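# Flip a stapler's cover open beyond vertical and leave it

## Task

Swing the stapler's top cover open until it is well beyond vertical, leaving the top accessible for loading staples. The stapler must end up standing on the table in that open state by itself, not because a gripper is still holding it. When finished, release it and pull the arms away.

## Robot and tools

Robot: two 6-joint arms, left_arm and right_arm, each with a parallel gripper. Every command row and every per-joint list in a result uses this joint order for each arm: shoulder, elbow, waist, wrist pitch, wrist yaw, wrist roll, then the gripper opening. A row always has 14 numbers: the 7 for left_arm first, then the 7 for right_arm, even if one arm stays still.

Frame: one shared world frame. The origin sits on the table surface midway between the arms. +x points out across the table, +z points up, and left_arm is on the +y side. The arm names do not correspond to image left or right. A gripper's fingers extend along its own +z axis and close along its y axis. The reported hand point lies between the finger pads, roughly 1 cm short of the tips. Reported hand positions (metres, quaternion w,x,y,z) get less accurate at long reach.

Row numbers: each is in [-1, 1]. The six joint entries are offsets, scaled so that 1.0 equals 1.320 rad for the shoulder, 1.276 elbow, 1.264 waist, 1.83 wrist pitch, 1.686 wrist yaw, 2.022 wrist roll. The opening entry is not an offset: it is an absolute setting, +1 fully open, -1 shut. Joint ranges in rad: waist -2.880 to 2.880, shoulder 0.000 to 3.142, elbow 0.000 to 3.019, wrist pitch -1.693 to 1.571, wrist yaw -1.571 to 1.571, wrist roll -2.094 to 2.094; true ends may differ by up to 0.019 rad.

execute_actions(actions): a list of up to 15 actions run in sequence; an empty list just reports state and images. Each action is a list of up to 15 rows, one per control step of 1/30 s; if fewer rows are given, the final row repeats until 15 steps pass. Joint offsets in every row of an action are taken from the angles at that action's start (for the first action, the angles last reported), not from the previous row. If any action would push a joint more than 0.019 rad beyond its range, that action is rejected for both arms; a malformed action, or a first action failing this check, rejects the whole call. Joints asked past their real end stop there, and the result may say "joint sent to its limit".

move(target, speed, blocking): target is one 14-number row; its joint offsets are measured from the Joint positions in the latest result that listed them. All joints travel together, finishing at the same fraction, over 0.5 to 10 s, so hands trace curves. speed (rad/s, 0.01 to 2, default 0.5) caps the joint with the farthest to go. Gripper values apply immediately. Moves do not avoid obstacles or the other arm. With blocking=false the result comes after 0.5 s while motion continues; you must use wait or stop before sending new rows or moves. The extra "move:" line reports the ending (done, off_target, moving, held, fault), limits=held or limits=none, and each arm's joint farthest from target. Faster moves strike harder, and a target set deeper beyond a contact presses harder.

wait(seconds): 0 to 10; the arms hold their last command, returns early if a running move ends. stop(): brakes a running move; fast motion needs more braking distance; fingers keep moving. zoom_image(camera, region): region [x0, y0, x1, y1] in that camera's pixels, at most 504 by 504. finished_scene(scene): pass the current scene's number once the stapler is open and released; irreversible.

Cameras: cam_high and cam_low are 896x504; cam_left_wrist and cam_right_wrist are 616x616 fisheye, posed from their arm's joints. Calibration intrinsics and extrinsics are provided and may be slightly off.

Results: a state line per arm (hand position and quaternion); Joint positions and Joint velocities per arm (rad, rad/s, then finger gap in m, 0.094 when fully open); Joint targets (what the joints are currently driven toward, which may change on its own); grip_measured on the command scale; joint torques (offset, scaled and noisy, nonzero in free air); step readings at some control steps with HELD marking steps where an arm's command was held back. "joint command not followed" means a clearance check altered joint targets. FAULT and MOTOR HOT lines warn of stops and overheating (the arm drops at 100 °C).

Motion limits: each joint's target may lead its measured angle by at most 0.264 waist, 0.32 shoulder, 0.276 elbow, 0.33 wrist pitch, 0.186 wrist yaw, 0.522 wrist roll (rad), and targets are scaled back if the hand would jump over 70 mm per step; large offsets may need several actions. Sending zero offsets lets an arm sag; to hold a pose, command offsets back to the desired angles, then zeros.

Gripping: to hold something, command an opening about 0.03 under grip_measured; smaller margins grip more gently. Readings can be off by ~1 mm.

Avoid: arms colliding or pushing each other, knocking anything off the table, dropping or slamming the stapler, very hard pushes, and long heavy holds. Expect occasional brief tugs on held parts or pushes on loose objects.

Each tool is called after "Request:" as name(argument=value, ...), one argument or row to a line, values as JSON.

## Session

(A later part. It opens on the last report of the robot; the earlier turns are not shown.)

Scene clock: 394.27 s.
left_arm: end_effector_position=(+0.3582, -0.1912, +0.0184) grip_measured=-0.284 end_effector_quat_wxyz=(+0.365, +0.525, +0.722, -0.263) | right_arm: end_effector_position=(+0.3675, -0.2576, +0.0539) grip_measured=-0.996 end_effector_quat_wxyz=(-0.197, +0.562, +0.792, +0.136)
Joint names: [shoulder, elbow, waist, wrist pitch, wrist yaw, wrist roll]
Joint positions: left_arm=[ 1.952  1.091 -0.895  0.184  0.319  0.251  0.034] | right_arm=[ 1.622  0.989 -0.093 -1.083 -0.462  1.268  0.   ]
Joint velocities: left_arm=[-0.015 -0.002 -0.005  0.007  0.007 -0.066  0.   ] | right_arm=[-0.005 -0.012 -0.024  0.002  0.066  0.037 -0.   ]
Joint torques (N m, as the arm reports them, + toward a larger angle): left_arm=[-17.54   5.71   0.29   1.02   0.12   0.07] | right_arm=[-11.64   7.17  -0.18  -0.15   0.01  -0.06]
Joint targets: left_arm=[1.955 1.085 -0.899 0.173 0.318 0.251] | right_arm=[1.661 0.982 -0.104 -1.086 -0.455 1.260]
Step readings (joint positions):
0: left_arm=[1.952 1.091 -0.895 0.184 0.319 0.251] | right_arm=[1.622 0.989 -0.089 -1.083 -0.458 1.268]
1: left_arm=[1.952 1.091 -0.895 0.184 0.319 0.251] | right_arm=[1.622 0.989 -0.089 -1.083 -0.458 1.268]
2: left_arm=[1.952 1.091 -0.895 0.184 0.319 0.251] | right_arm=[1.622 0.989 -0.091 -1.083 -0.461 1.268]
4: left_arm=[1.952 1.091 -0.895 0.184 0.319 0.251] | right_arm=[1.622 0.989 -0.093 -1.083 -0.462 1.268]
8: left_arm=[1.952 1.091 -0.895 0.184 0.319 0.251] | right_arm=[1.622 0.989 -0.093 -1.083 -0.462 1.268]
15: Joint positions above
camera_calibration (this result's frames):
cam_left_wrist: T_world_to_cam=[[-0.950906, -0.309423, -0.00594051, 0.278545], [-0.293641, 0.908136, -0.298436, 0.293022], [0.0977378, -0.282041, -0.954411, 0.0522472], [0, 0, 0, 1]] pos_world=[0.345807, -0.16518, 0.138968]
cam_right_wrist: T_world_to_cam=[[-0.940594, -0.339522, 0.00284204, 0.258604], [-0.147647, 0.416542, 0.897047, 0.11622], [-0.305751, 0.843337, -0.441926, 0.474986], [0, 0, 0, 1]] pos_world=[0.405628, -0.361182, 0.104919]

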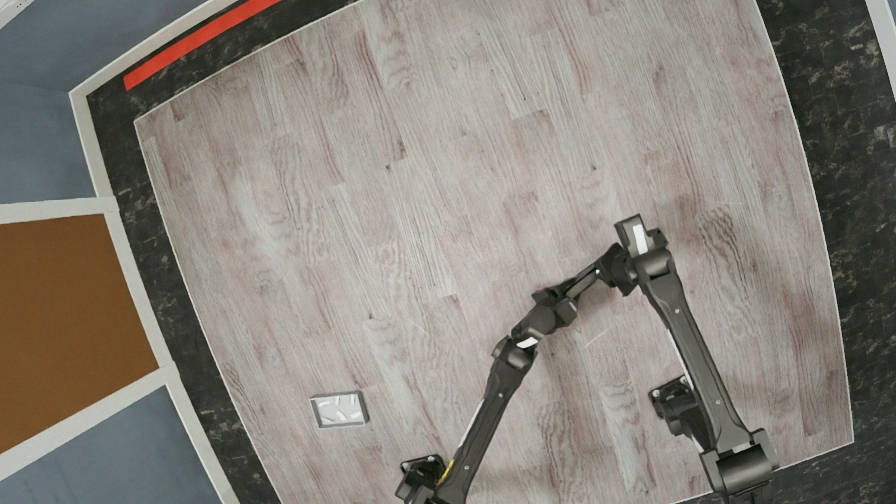

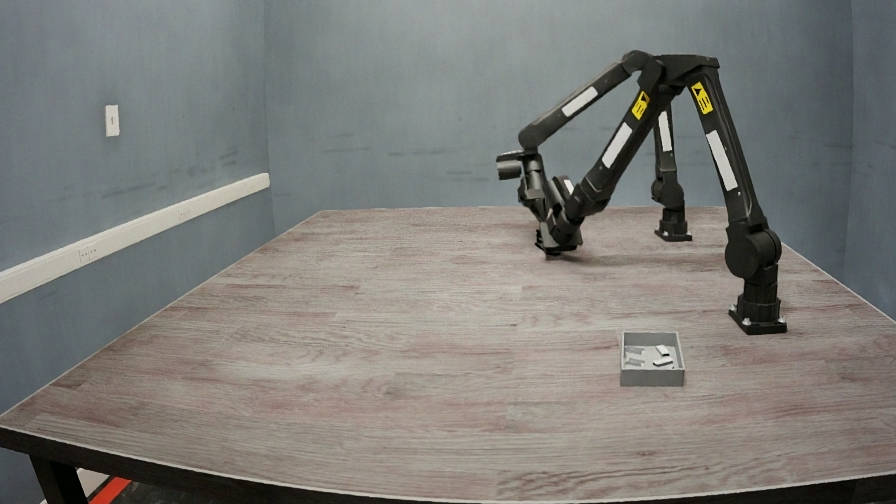

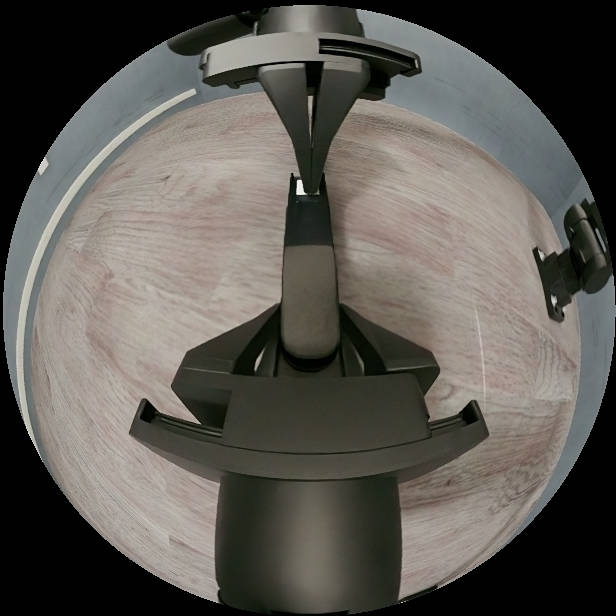

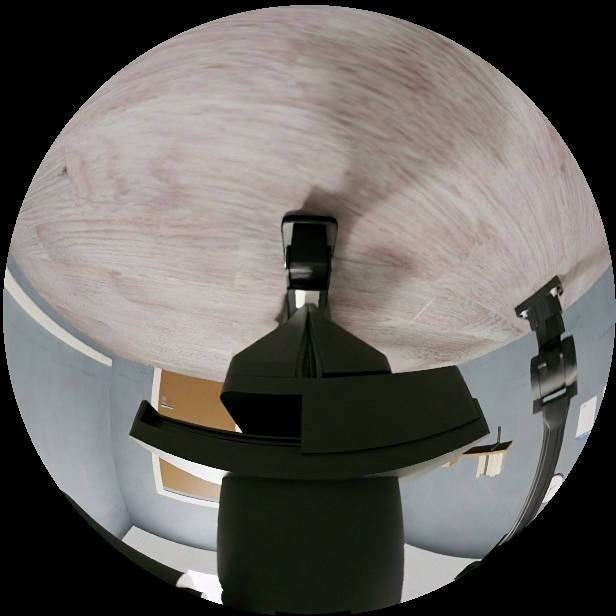

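Request:
execute_actions(
  actions=[
    [[0.0023,-0.0047,-0.0032,-0.006,-0.0006,0.0,-0.315, 0.03,-0.0055,-0.0174,-0.0016,0.006,-0.004,-1]],
  ],
)

Request:
zoom_image(
  camera="cam_left_wrist",
  region=[250, 140, 370, 260],
)

Scene clock: 396.27 s.
left_arm: end_effector_position=(+0.3582, -0.1912, +0.0184) grip_measured=-0.284 end_effector_quat_wxyz=(+0.365, +0.525, +0.722, -0.263) | right_arm: end_effector_position=(+0.3689, -0.2633, +0.0537) grip_measured=-0.996 end_effector_quat_wxyz=(-0.195, +0.567, +0.788, +0.136)
Joint names: [shoulder, elbow, waist, wrist pitch, wrist yaw, wrist roll]
Joint positions: left_arm=[ 1.952  1.091 -0.895  0.184  0.319  0.251  0.034] | right_arm=[ 1.622  0.989 -0.108 -1.083 -0.46   1.268  0.   ]
Joint velocities: left_arm=[-0.005 -0.017  0.005  0.012 -0.022 -0.11   0.   ] | right_arm=[-0.015  0.002  0.005 -0.007 -0.022  0.007 -0.001]
Joint torques (N m, as the arm reports them, + toward a larger angle): left_arm=[-17.62   5.72   0.12   1.04   0.14   0.06] | right_arm=[-11.49   7.15  -0.02  -0.13   0.01  -0.06]
Joint targets: left_arm=[1.955 1.085 -0.899 0.173 0.318 0.251] | right_arm=[1.661 0.982 -0.116 -1.086 -0.452 1.260]
Step readings (joint positions):
0: left_arm=[1.952 1.091 -0.895 0.184 0.319 0.251] | right_arm=[1.622 0.989 -0.093 -1.083 -0.462 1.268]
1: left_arm=[1.952 1.091 -0.895 0.184 0.319 0.251] | right_arm=[1.622 0.989 -0.094 -1.083 -0.462 1.268]
2: left_arm=[1.952 1.091 -0.895 0.184 0.319 0.251] | right_arm=[1.622 0.989 -0.095 -1.083 -0.462 1.268]
4: left_arm=[1.952 1.091 -0.895 0.184 0.319 0.251] | right_arm=[1.622 0.989 -0.100 -1.083 -0.462 1.268]
8: left_arm=[1.952 1.091 -0.895 0.184 0.319 0.251] | right_arm=[1.622 0.989 -0.107 -1.083 -0.460 1.268]
15: Joint positions above
camera_calibration (this result's frames):
cam_left_wrist: T_world_to_cam=[[-0.950906, -0.309423, -0.00594051, 0.278545], [-0.293641, 0.908136, -0.298436, 0.293022], [0.0977378, -0.282041, -0.954411, 0.0522472], [0, 0, 0, 1]] pos_world=[0.345807, -0.16518, 0.138968]
cam_right_wrist: T_world_to_cam=[[-0.945185, -0.326517, 0.00346375, 0.263071], [-0.142002, 0.420565, 0.896081, 0.117984], [-0.294043, 0.84647, -0.443878, 0.476752], [0, 0, 0, 1]] pos_world=[0.405591, -0.367279, 0.104986]

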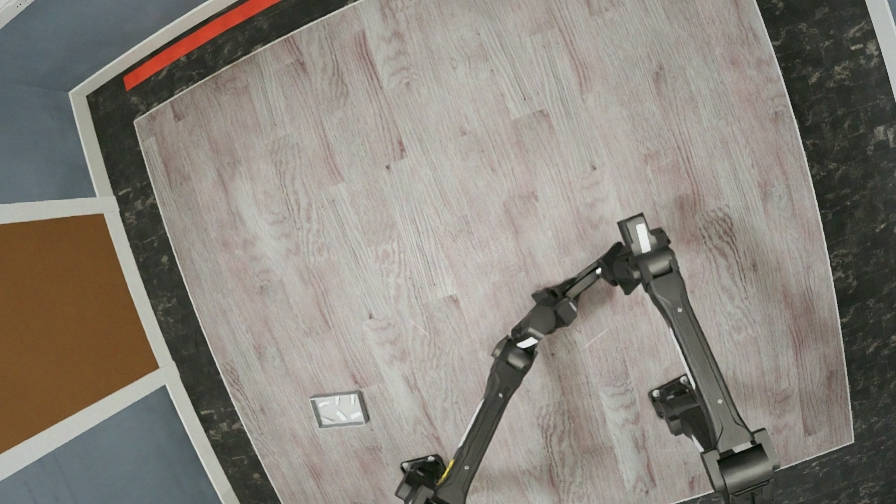

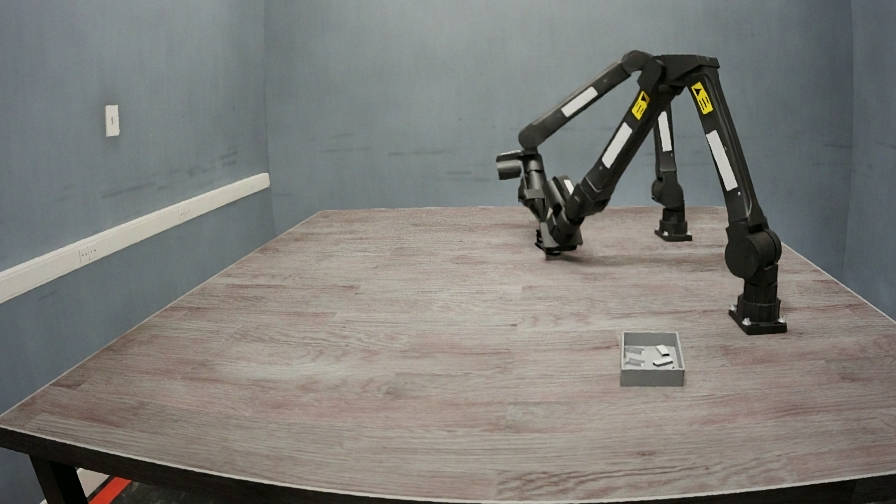

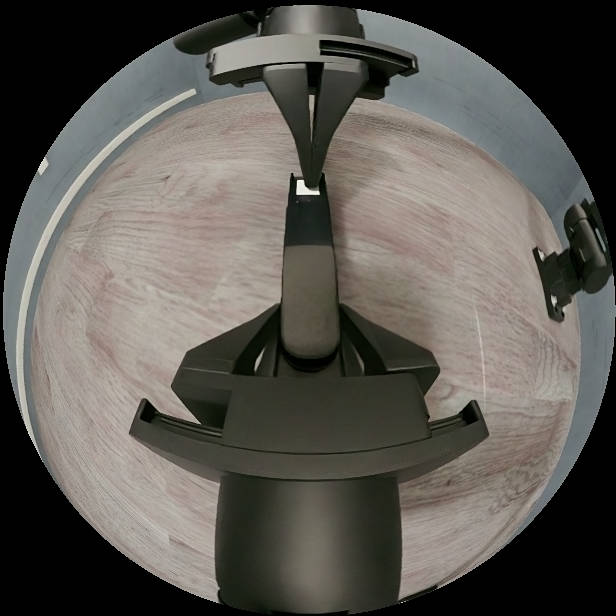

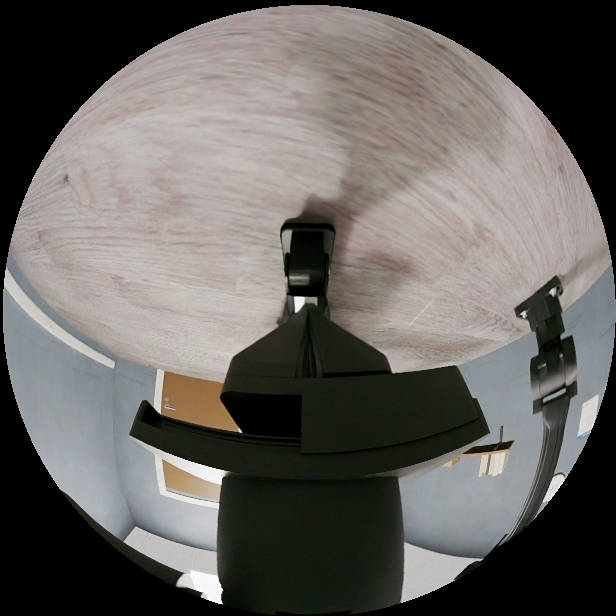

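Region (250, 140, 370, 260) of cam_left_wrist's 616x616 image, scaled by 4.200, with more detail than that image has.

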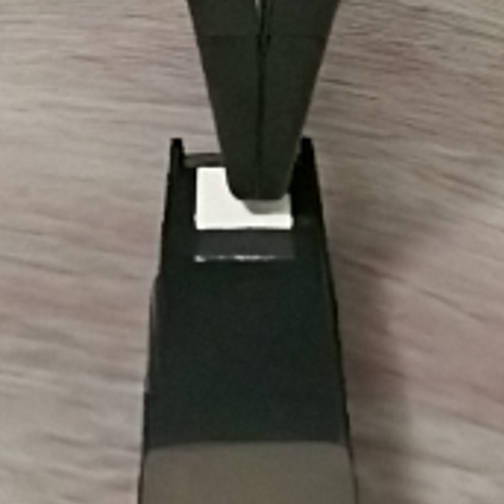

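Request:
execute_actions(
  actions=[
    [[0.0023,-0.0047,-0.0032,-0.006,-0.0006,0.0,-0.315, 0.0667,-0.0055,0.0,0.0,0.006,-0.004,-1]],
  ],
)

Request:
zoom_image(
  camera="cam_left_wrist",
  region=[250, 140, 370, 260],
)

Scene clock: 399.23 s.
left_arm: end_effector_position=(+0.3582, -0.1912, +0.0184) grip_measured=-0.284 end_effector_quat_wxyz=(+0.365, +0.525, +0.722, -0.263) | right_arm: end_effector_position=(+0.3681, -0.2631, +0.0523) grip_measured=-0.996 end_effector_quat_wxyz=(-0.199, +0.568, +0.787, +0.134)
Joint names: [shoulder, elbow, waist, wrist pitch, wrist yaw, wrist roll]
Joint positions: left_arm=[ 1.952  1.091 -0.895  0.184  0.319  0.251  0.034] | right_arm=[ 1.628  0.99  -0.108 -1.087 -0.463  1.268  0.   ]
Joint velocities: left_arm=[ 0.005  0.007 -0.005  0.007 -0.051 -0.081  0.002] | right_arm=[ 0.005  0.007  0.005  0.012  0.095 -0.007 -0.   ]
Joint torques (N m, as the arm reports them, + toward a larger angle): left_arm=[-17.5    5.81   0.15   1.09   0.13   0.07] | right_arm=[-7.92  6.99  0.68  0.14  0.24 -0.06]
Joint targets: left_arm=[1.955 1.085 -0.899 0.173 0.318 0.251] | right_arm=[1.710 0.982 -0.107 -1.083 -0.449 1.260]
Step readings (joint positions):
0: left_arm=[1.952 1.091 -0.895 0.184 0.319 0.251] | right_arm=[1.622 0.989 -0.108 -1.083 -0.460 1.268]
1: left_arm=[1.952 1.091 -0.895 0.184 0.319 0.251] | right_arm=[1.624 0.989 -0.108 -1.083 -0.459 1.268]
2: left_arm=[1.952 1.091 -0.895 0.184 0.319 0.251] | right_arm=[1.627 0.990 -0.108 -1.086 -0.462 1.268]
4: left_arm=[1.952 1.091 -0.895 0.184 0.319 0.251] | right_arm=[1.628 0.990 -0.108 -1.087 -0.463 1.268]
8: left_arm=[1.952 1.091 -0.895 0.184 0.319 0.251] | right_arm=[1.628 0.990 -0.108 -1.087 -0.463 1.268]
15: Joint positions above
camera_calibration (this result's frames):
cam_left_wrist: T_world_to_cam=[[-0.950906, -0.309423, -0.00594051, 0.278545], [-0.293641, 0.908136, -0.298436, 0.293022], [0.0977378, -0.282041, -0.954411, 0.0522472], [0, 0, 0, 1]] pos_world=[0.345807, -0.16518, 0.138968]
cam_right_wrist: T_world_to_cam=[[-0.945369, -0.325797, 0.0115425, 0.262257], [-0.133345, 0.418751, 0.898257, 0.115286], [-0.297483, 0.847646, -0.439318, 0.477039], [0, 0, 0, 1]] pos_world=[0.405214, -0.367194, 0.102988]

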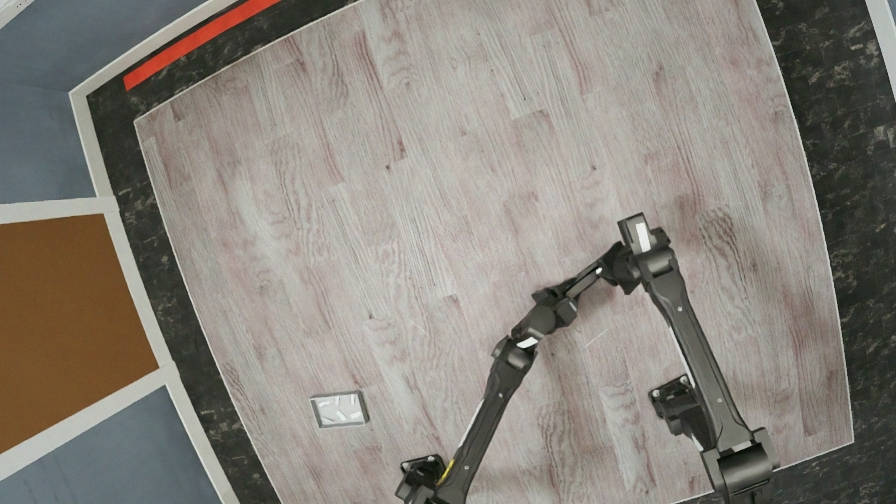

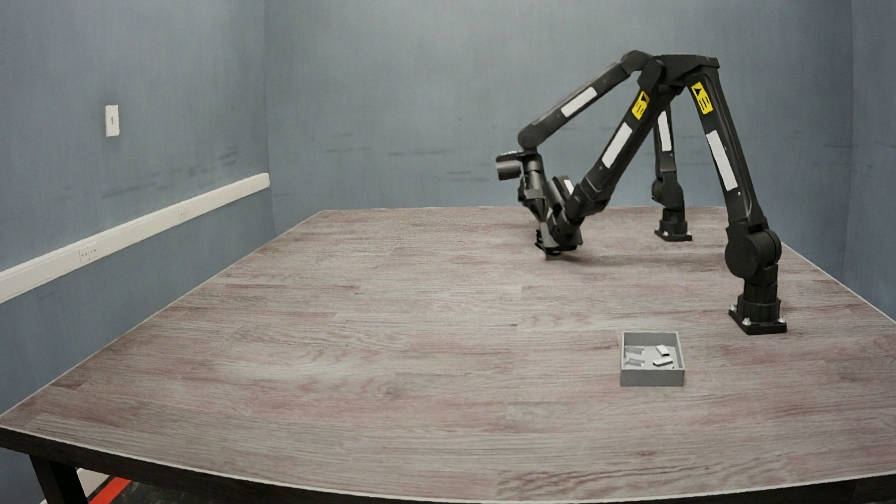

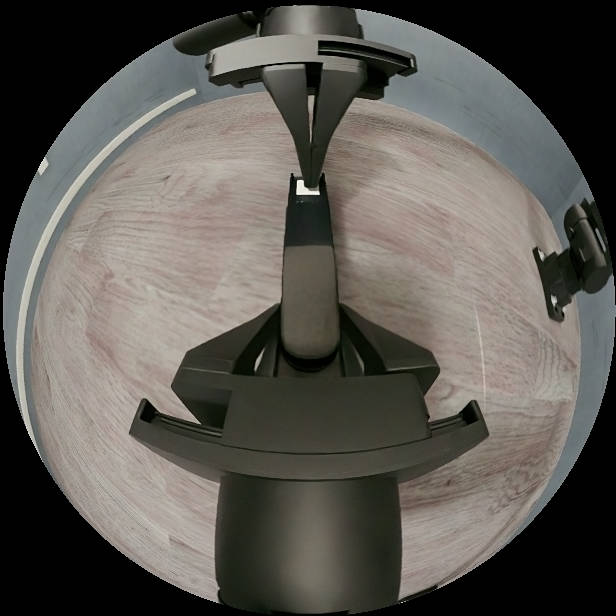

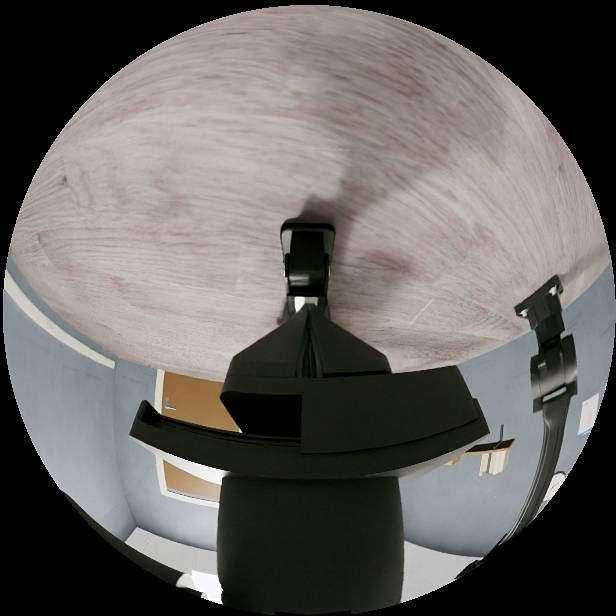

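Region (250, 140, 370, 260) of cam_left_wrist's 616x616 image, scaled by 4.200, with more detail than that image has.

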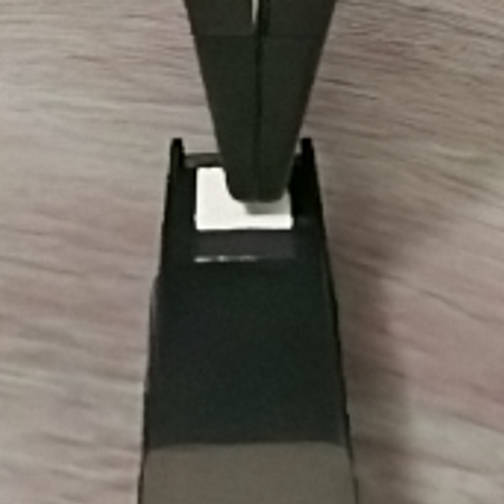

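Request:
execute_actions(
  actions=[
    [[0.0023,-0.0047,-0.0032,-0.006,-0.0006,0.0,-0.315, 0.062,-0.0063,0.016,0.002,0.008,-0.004,-1]],
  ],
)

Request:
zoom_image(
  camera="cam_left_wrist",
  region=[250, 140, 370, 260],
)

Scene clock: 401.50 s.
left_arm: end_effector_position=(+0.3582, -0.1912, +0.0184) grip_measured=-0.284 end_effector_quat_wxyz=(+0.365, +0.525, +0.722, -0.263) | right_arm: end_effector_position=(+0.3681, -0.2631, +0.0523) grip_measured=-0.996 end_effector_quat_wxyz=(-0.199, +0.568, +0.787, +0.134)
Joint names: [shoulder, elbow, waist, wrist pitch, wrist yaw, wrist roll]
Joint positions: left_arm=[ 1.952  1.091 -0.895  0.184  0.319  0.251  0.034] | right_arm=[ 1.628  0.99  -0.108 -1.087 -0.463  1.268  0.   ]
Joint velocities: left_arm=[-0.005  0.002 -0.015 -0.017  0.051  0.007  0.001] | right_arm=[ 0.005 -0.007 -0.005 -0.002 -0.037  0.007 -0.   ]
Joint torques (N m, as the arm reports them, + toward a larger angle): left_arm=[-17.66   5.75   0.24   1.12   0.13   0.07] | right_arm=[-7.97  7.05  2.3   0.12  0.27 -0.05]
Joint targets: left_arm=[1.955 1.085 -0.899 0.173 0.318 0.251] | right_arm=[1.710 0.982 -0.088 -1.084 -0.449 1.260]
Step readings (joint positions):
0: left_arm=[1.952 1.091 -0.895 0.184 0.319 0.251] | right_arm=[1.628 0.990 -0.108 -1.087 -0.463 1.268]
1: left_arm=[1.952 1.091 -0.895 0.184 0.319 0.251] | right_arm=[1.628 0.990 -0.108 -1.087 -0.463 1.268]
2: left_arm=[1.952 1.091 -0.895 0.184 0.319 0.251] | right_arm=[1.628 0.990 -0.108 -1.087 -0.463 1.268]
4: left_arm=[1.952 1.091 -0.895 0.184 0.319 0.251] | right_arm=[1.628 0.990 -0.108 -1.087 -0.463 1.268]
8: left_arm=[1.952 1.091 -0.895 0.184 0.319 0.251] | right_arm=[1.628 0.990 -0.108 -1.087 -0.463 1.268]
15: Joint positions above
camera_calibration (this result's frames):
cam_left_wrist: T_world_to_cam=[[-0.950906, -0.309423, -0.00594051, 0.278545], [-0.293641, 0.908136, -0.298436, 0.293022], [0.0977378, -0.282041, -0.954411, 0.0522472], [0, 0, 0, 1]] pos_world=[0.345807, -0.16518, 0.138968]
cam_right_wrist: T_world_to_cam=[[-0.945369, -0.325797, 0.0115425, 0.262257], [-0.133345, 0.418751, 0.898257, 0.115286], [-0.297483, 0.847646, -0.439318, 0.477039], [0, 0, 0, 1]] pos_world=[0.405214, -0.367194, 0.102988]

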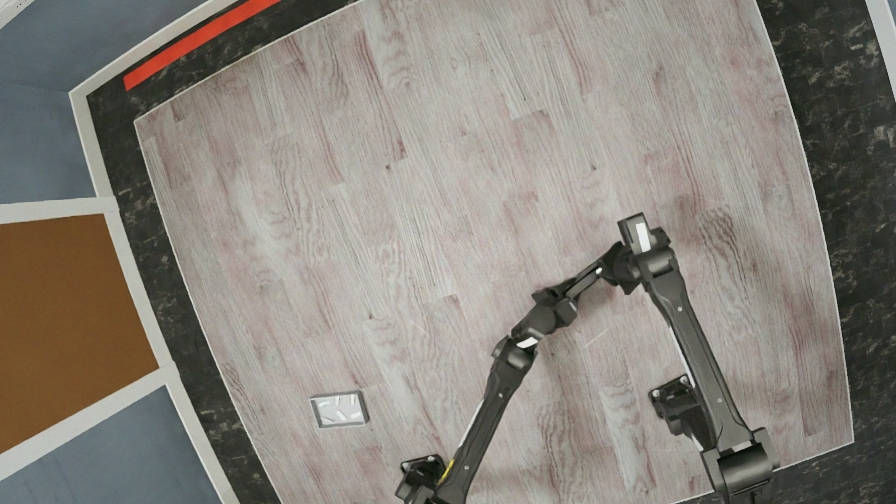

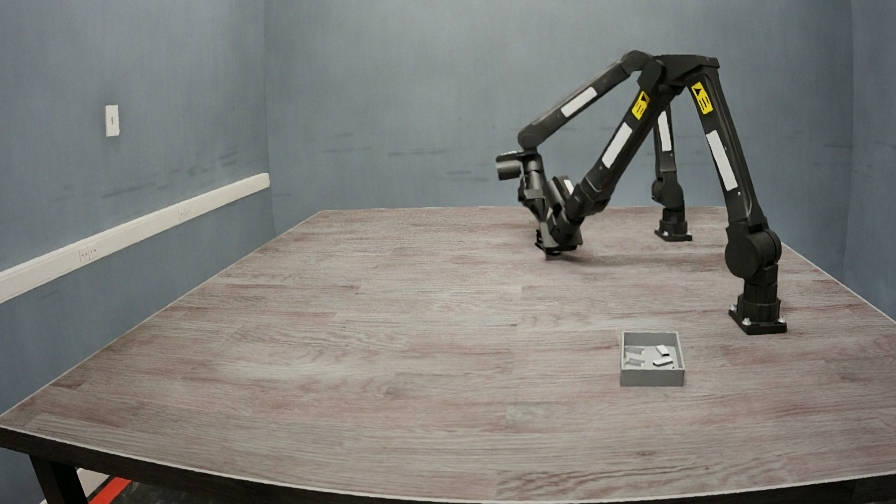

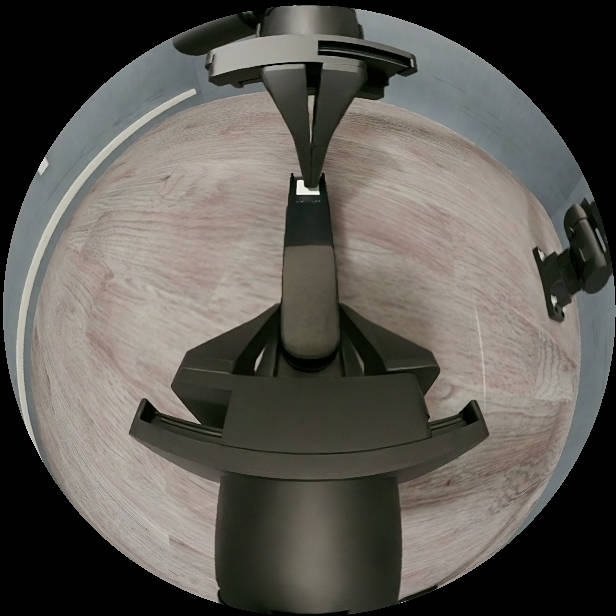

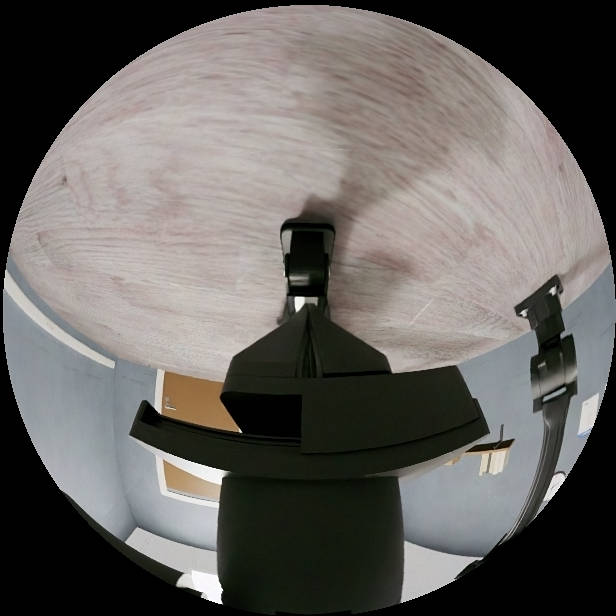

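Region (250, 140, 370, 260) of cam_left_wrist's 616x616 image, scaled by 4.200, with more detail than that image has.

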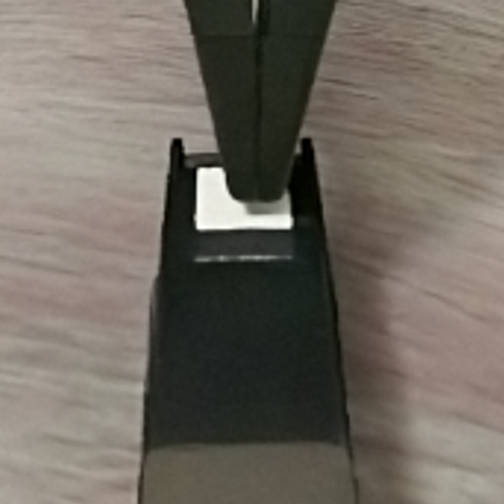

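Request:
execute_actions(
  actions=[
    [[0.0023,-0.0047,-0.0032,-0.006,-0.0006,0.0,-0.315, 0.062,-0.0063,0.0277,0.002,0.008,-0.004,-1]],
  ],
)

Request:
zoom_image(
  camera="cam_left_wrist",
  region=[250, 140, 370, 260],
)

Scene clock: 404.17 s.
left_arm: end_effector_position=(+0.3582, -0.1912, +0.0184) grip_measured=-0.284 end_effector_quat_wxyz=(+0.365, +0.525, +0.722, -0.263) | right_arm: end_effector_position=(+0.3677, -0.2586, +0.0527) grip_measured=-0.996 end_effector_quat_wxyz=(-0.200, +0.563, +0.791, +0.134)
Joint names: [shoulder, elbow, waist, wrist pitch, wrist yaw, wrist roll]
Joint positions: left_arm=[ 1.952  1.091 -0.895  0.184  0.319  0.251  0.034] | right_arm=[ 1.628  0.992 -0.096 -1.087 -0.463  1.268  0.   ]
Joint velocities: left_arm=[ 0.005 -0.002  0.005 -0.002  0.051 -0.095  0.   ] | right_arm=[ 0.005 -0.002 -0.024  0.012 -0.066  0.007  0.   ]
Joint torques (N m, as the arm reports them, + toward a larger angle): left_arm=[-17.52   5.76   0.12   1.06   0.12   0.08] | right_arm=[-7.93  6.94  2.47  0.11  0.26 -0.05]
Joint targets: left_arm=[1.955 1.085 -0.899 0.173 0.318 0.251] | right_arm=[1.710 0.982 -0.073 -1.084 -0.449 1.260]
Step readings (joint positions):
0: left_arm=[1.952 1.091 -0.895 0.184 0.319 0.251] | right_arm=[1.628 0.990 -0.108 -1.087 -0.463 1.268]
1: left_arm=[1.952 1.091 -0.895 0.184 0.319 0.251] | right_arm=[1.628 0.990 -0.107 -1.087 -0.463 1.268]
2: left_arm=[1.952 1.091 -0.895 0.184 0.319 0.251] | right_arm=[1.628 0.990 -0.106 -1.087 -0.463 1.268]
4: left_arm=[1.952 1.091 -0.895 0.184 0.319 0.251] | right_arm=[1.628 0.991 -0.102 -1.087 -0.463 1.268]
8: left_arm=[1.952 1.091 -0.895 0.184 0.319 0.251] | right_arm=[1.628 0.992 -0.096 -1.087 -0.463 1.268]
15: Joint positions above
camera_calibration (this result's frames):
cam_left_wrist: T_world_to_cam=[[-0.950906, -0.309423, -0.00594051, 0.278545], [-0.293641, 0.908136, -0.298436, 0.293022], [0.0977378, -0.282041, -0.954411, 0.0522472], [0, 0, 0, 1]] pos_world=[0.345807, -0.16518, 0.138968]
cam_right_wrist: T_world_to_cam=[[-0.941467, -0.336955, 0.0100752, 0.259025], [-0.139655, 0.417055, 0.898088, 0.114848], [-0.306817, 0.844113, -0.439701, 0.475789], [0, 0, 0, 1]] pos_world=[0.405882, -0.362238, 0.103452]

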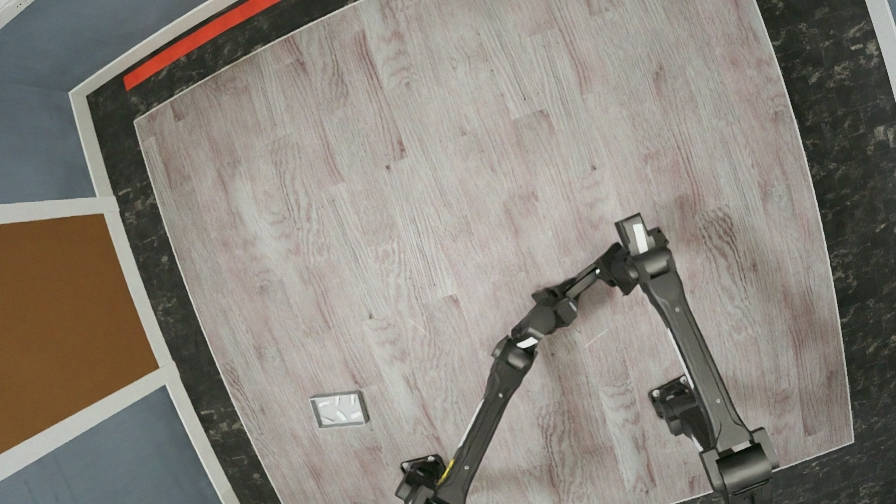

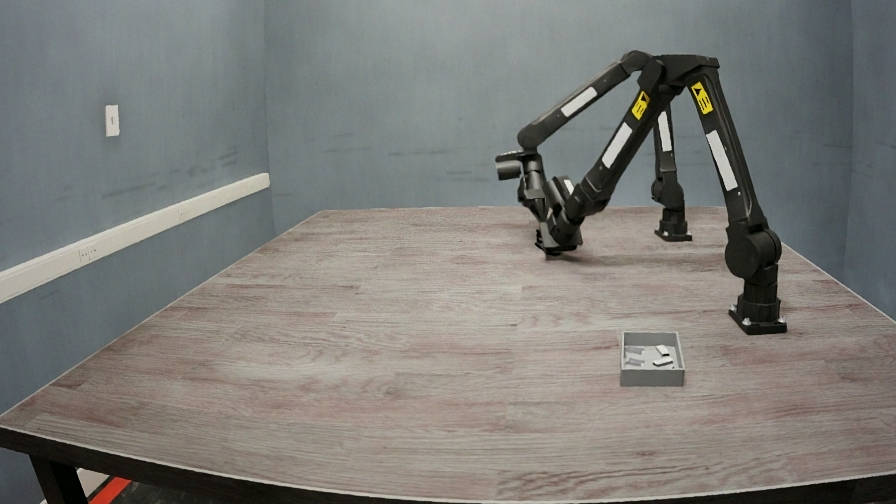

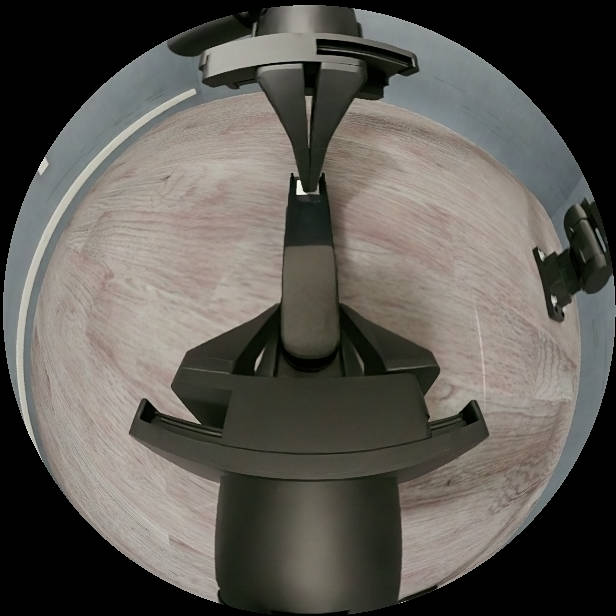

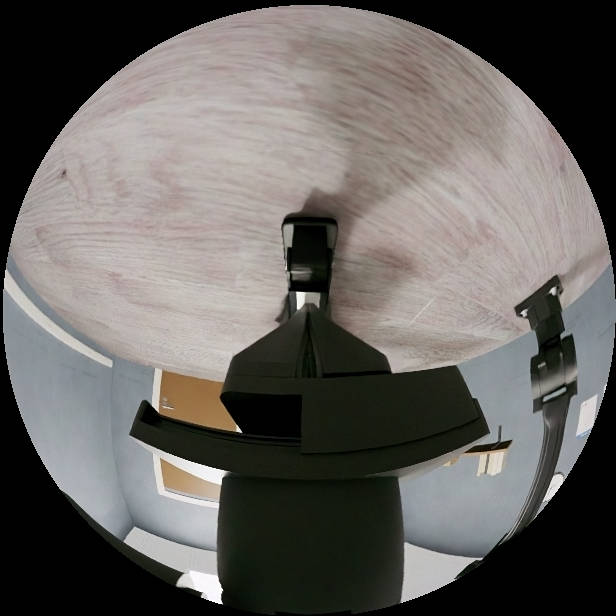

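Region (250, 140, 370, 260) of cam_left_wrist's 616x616 image, scaled by 4.200, with more detail than that image has.

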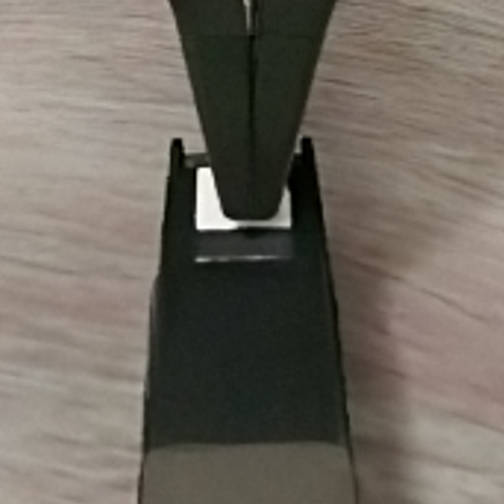

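Request:
move(
  target=[0.0023,-0.0047,-0.0032,-0.006,-0.0006,0.0,-0.315, -0.078,-0.0063,0.0,0.0,0.009,-0.004,-1],
  speed=0.3,
)

Scene clock: 432.20 s.
left_arm: end_effector_position=(+0.3582, -0.1912, +0.0184) grip_measured=-0.284 end_effector_quat_wxyz=(+0.365, +0.525, +0.722, -0.263) | right_arm: end_effector_position=(+0.3736, -0.2600, +0.0886) grip_measured=-0.996 end_effector_quat_wxyz=(-0.158, +0.556, +0.800, +0.160)
Joint names: [shoulder, elbow, waist, wrist pitch, wrist yaw, wrist roll]
Joint positions: left_arm=[ 1.952  1.091 -0.895  0.184  0.319  0.251  0.034] | right_arm=[ 1.527  0.991 -0.096 -1.087 -0.451  1.268  0.   ]
Joint velocities: left_arm=[-0.015 -0.002 -0.015 -0.017 -0.051 -0.007  0.   ] | right_arm=[-0.015  0.002 -0.015  0.012  0.037 -0.022 -0.001]
Joint torques (N m, as the arm reports them, + toward a larger angle): left_arm=[-17.76   5.71   0.23   0.99   0.14   0.08] | right_arm=[-14.64   7.84   0.64   0.16  -0.16  -0.06]
Joint targets: left_arm=[1.955 1.085 -0.899 0.173 0.318 0.251] | right_arm=[1.525 0.984 -0.096 -1.087 -0.447 1.260]
move: done; limits=none; left_arm: farthest joint: the wrist pitch, 0.011 radians from its target (0.011 radians at the start); right_arm: farthest joint: the elbow, 0.008 radians from its target (0.008 radians at the start)
camera_calibration (this result's frames):
cam_left_wrist: T_world_to_cam=[[-0.950906, -0.309423, -0.00594051, 0.278545], [-0.293641, 0.908136, -0.298436, 0.293022], [0.0977378, -0.282041, -0.954411, 0.0522472], [0, 0, 0, 1]] pos_world=[0.345807, -0.16518, 0.138968]
cam_right_wrist: T_world_to_cam=[[-0.937343, -0.338277, -0.0834051, 0.27014], [-0.230125, 0.421379, 0.877201, 0.120794], [-0.261592, 0.841432, -0.472823, 0.47995], [0, 0, 0, 1]] pos_world=[0.406562, -0.363364, 0.143502]

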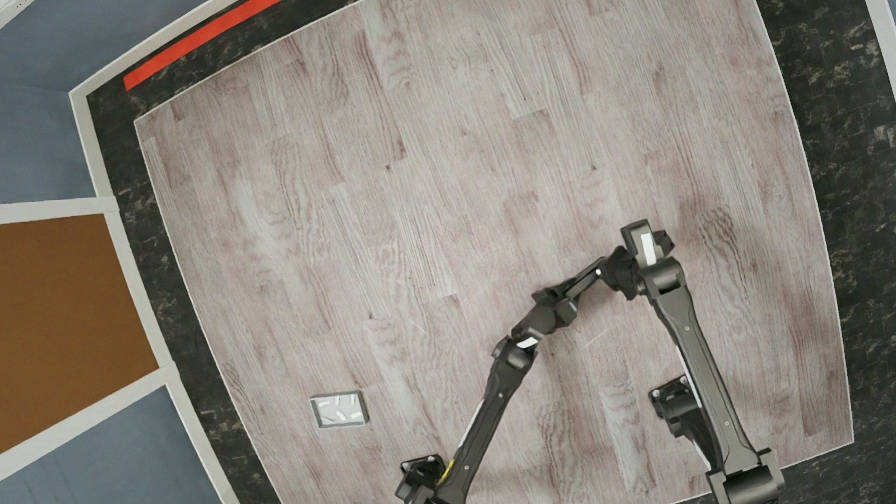

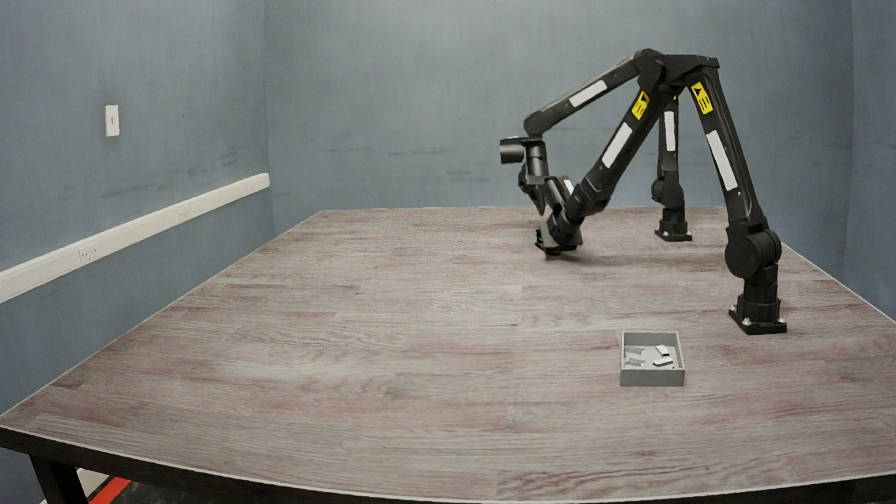

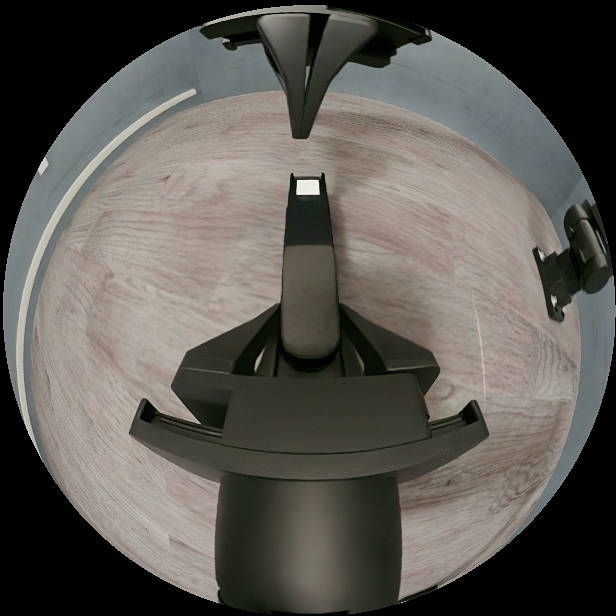

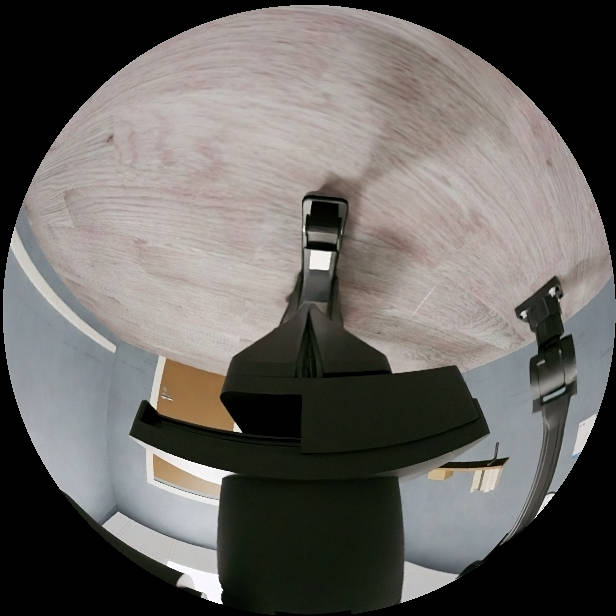

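Request:
zoom_image(
  camera="cam_right_wrist",
  region=[270, 180, 380, 320],
)

Region (270, 180, 380, 320) of cam_right_wrist's 616x616 image, scaled by 3.600, with more detail than that image has; it fills the left 396 columns of this view, and the rest is white.

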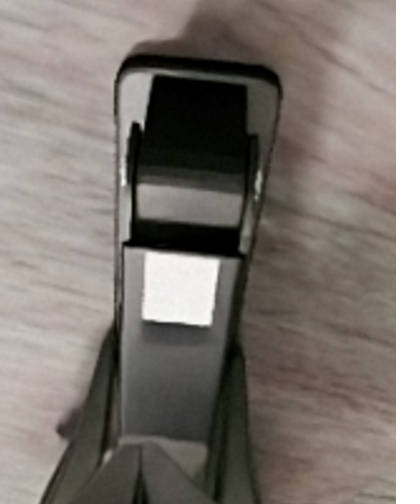

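Request:
move(
  target=[0.0023,-0.0047,-0.0032,-0.006,-0.0006,0.0,-0.315, 0.084,-0.0055,-0.036,0.013,-0.007,-0.004,-1],
  speed=0.2,
)

Request:
zoom_image(
  camera="cam_left_wrist",
  region=[250, 140, 370, 260],
)

Request:
zoom_image(
  camera="cam_right_wrist",
  region=[260, 210, 380, 330],
)

Scene clock: 449.13 s.
left_arm: end_effector_position=(+0.3582, -0.1912, +0.0184) grip_measured=-0.284 end_effector_quat_wxyz=(+0.365, +0.525, +0.722, -0.263) | right_arm: end_effector_position=(+0.3755, -0.2736, +0.0557) grip_measured=-0.996 end_effector_quat_wxyz=(-0.186, +0.577, +0.782, +0.144)
Joint names: [shoulder, elbow, waist, wrist pitch, wrist yaw, wrist roll]
Joint positions: left_arm=[ 1.952  1.091 -0.895  0.184  0.319  0.251  0.034] | right_arm=[ 1.617  0.991 -0.135 -1.071 -0.459  1.268  0.   ]
Joint velocities: left_arm=[ 0.005 -0.012 -0.015  0.002 -0.007 -0.037 -0.   ] | right_arm=[-0.015 -0.012 -0.024 -0.007  0.037  0.022  0.   ]
Joint torques (N m, as the arm reports them, + toward a larger angle): left_arm=[-17.75   5.75   0.32   1.06   0.12   0.07] | right_arm=[-13.45   7.24   0.1    0.27  -0.45  -0.05]
Joint targets: left_arm=[1.955 1.085 -0.899 0.173 0.318 0.251] | right_arm=[1.638 0.984 -0.142 -1.064 -0.462 1.260]
move: off_target (right_arm); limits=none; left_arm: farthest joint: the wrist pitch, 0.011 radians from its target (0.011 radians at the start); right_arm: farthest joint: the shoulder, 0.021 radians from its target (0.111 radians at the start)
camera_calibration (this result's frames):
cam_left_wrist: T_world_to_cam=[[-0.950906, -0.309423, -0.00594051, 0.278545], [-0.293641, 0.908136, -0.298436, 0.293022], [0.0977378, -0.282041, -0.954411, 0.0522472], [0, 0, 0, 1]] pos_world=[0.345807, -0.16518, 0.138968]
cam_right_wrist: T_world_to_cam=[[-0.953563, -0.300849, -0.0144052, 0.277128], [-0.147312, 0.42413, 0.893539, 0.124531], [-0.262711, 0.854168, -0.448754, 0.478886], [0, 0, 0, 1]] pos_world=[0.408413, -0.378492, 0.107621]

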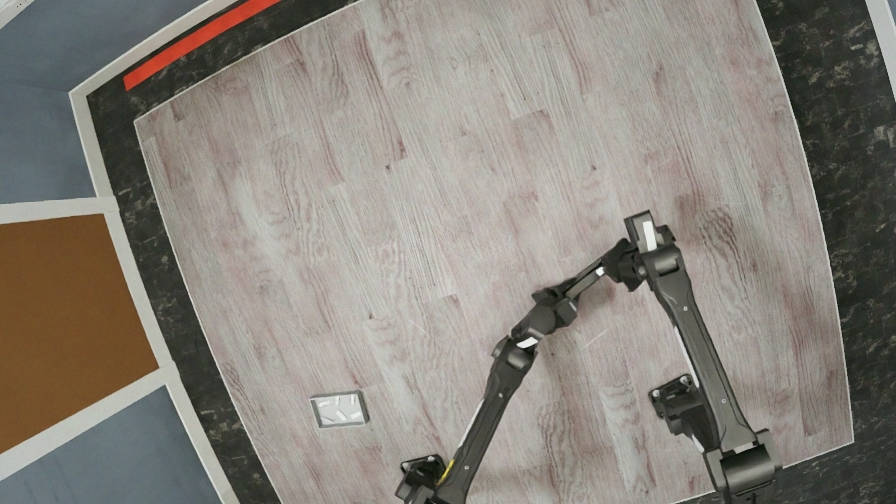

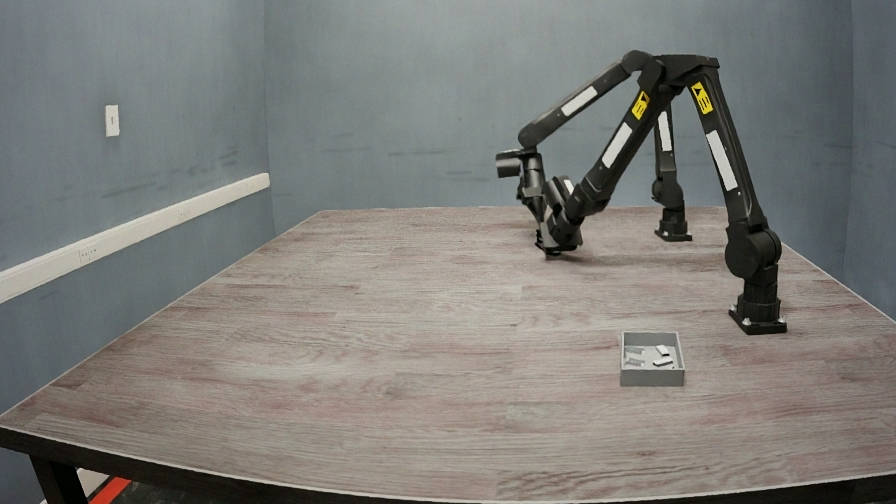

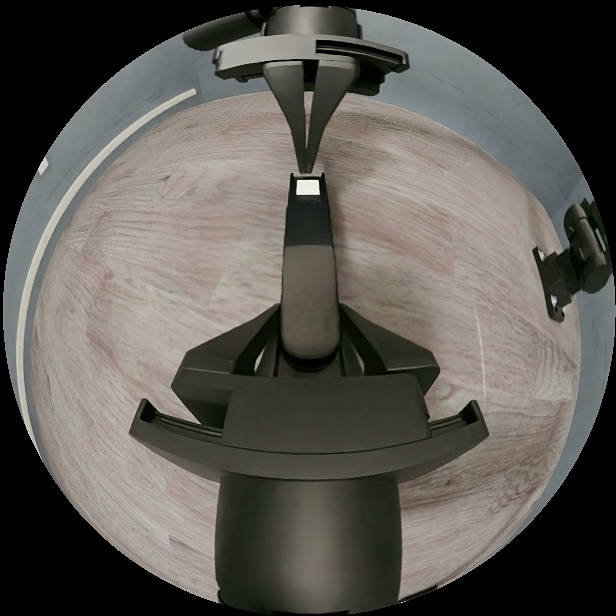

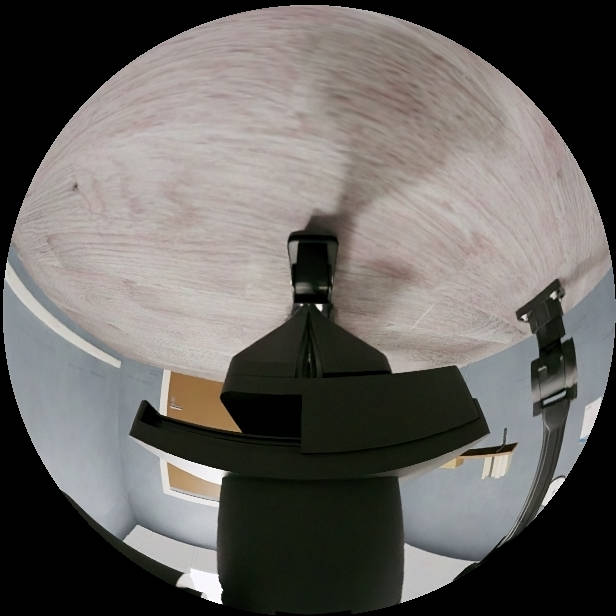

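Region (250, 140, 370, 260) of cam_left_wrist's 616x616 image, scaled by 4.200, with more detail than that image has.

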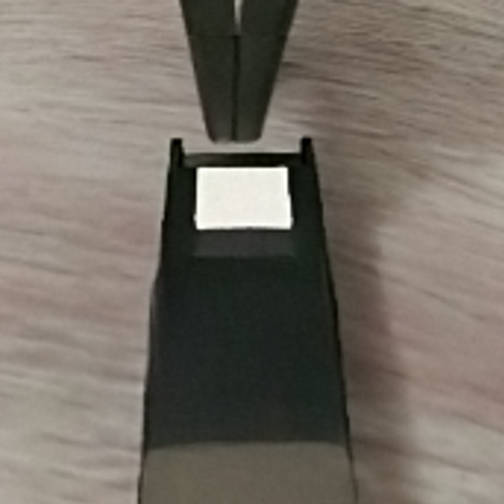

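Region (260, 210, 380, 330) of cam_right_wrist's 616x616 image, scaled by 4.200, with more detail than that image has.

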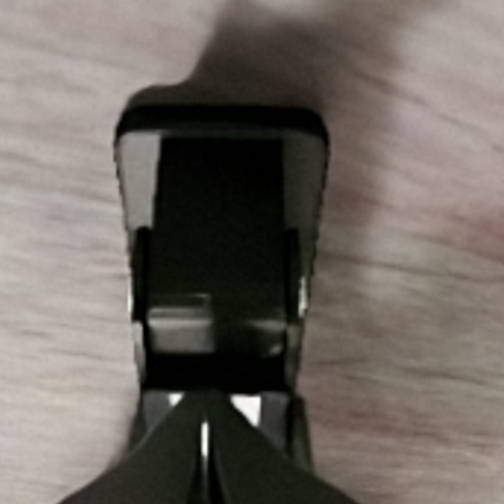

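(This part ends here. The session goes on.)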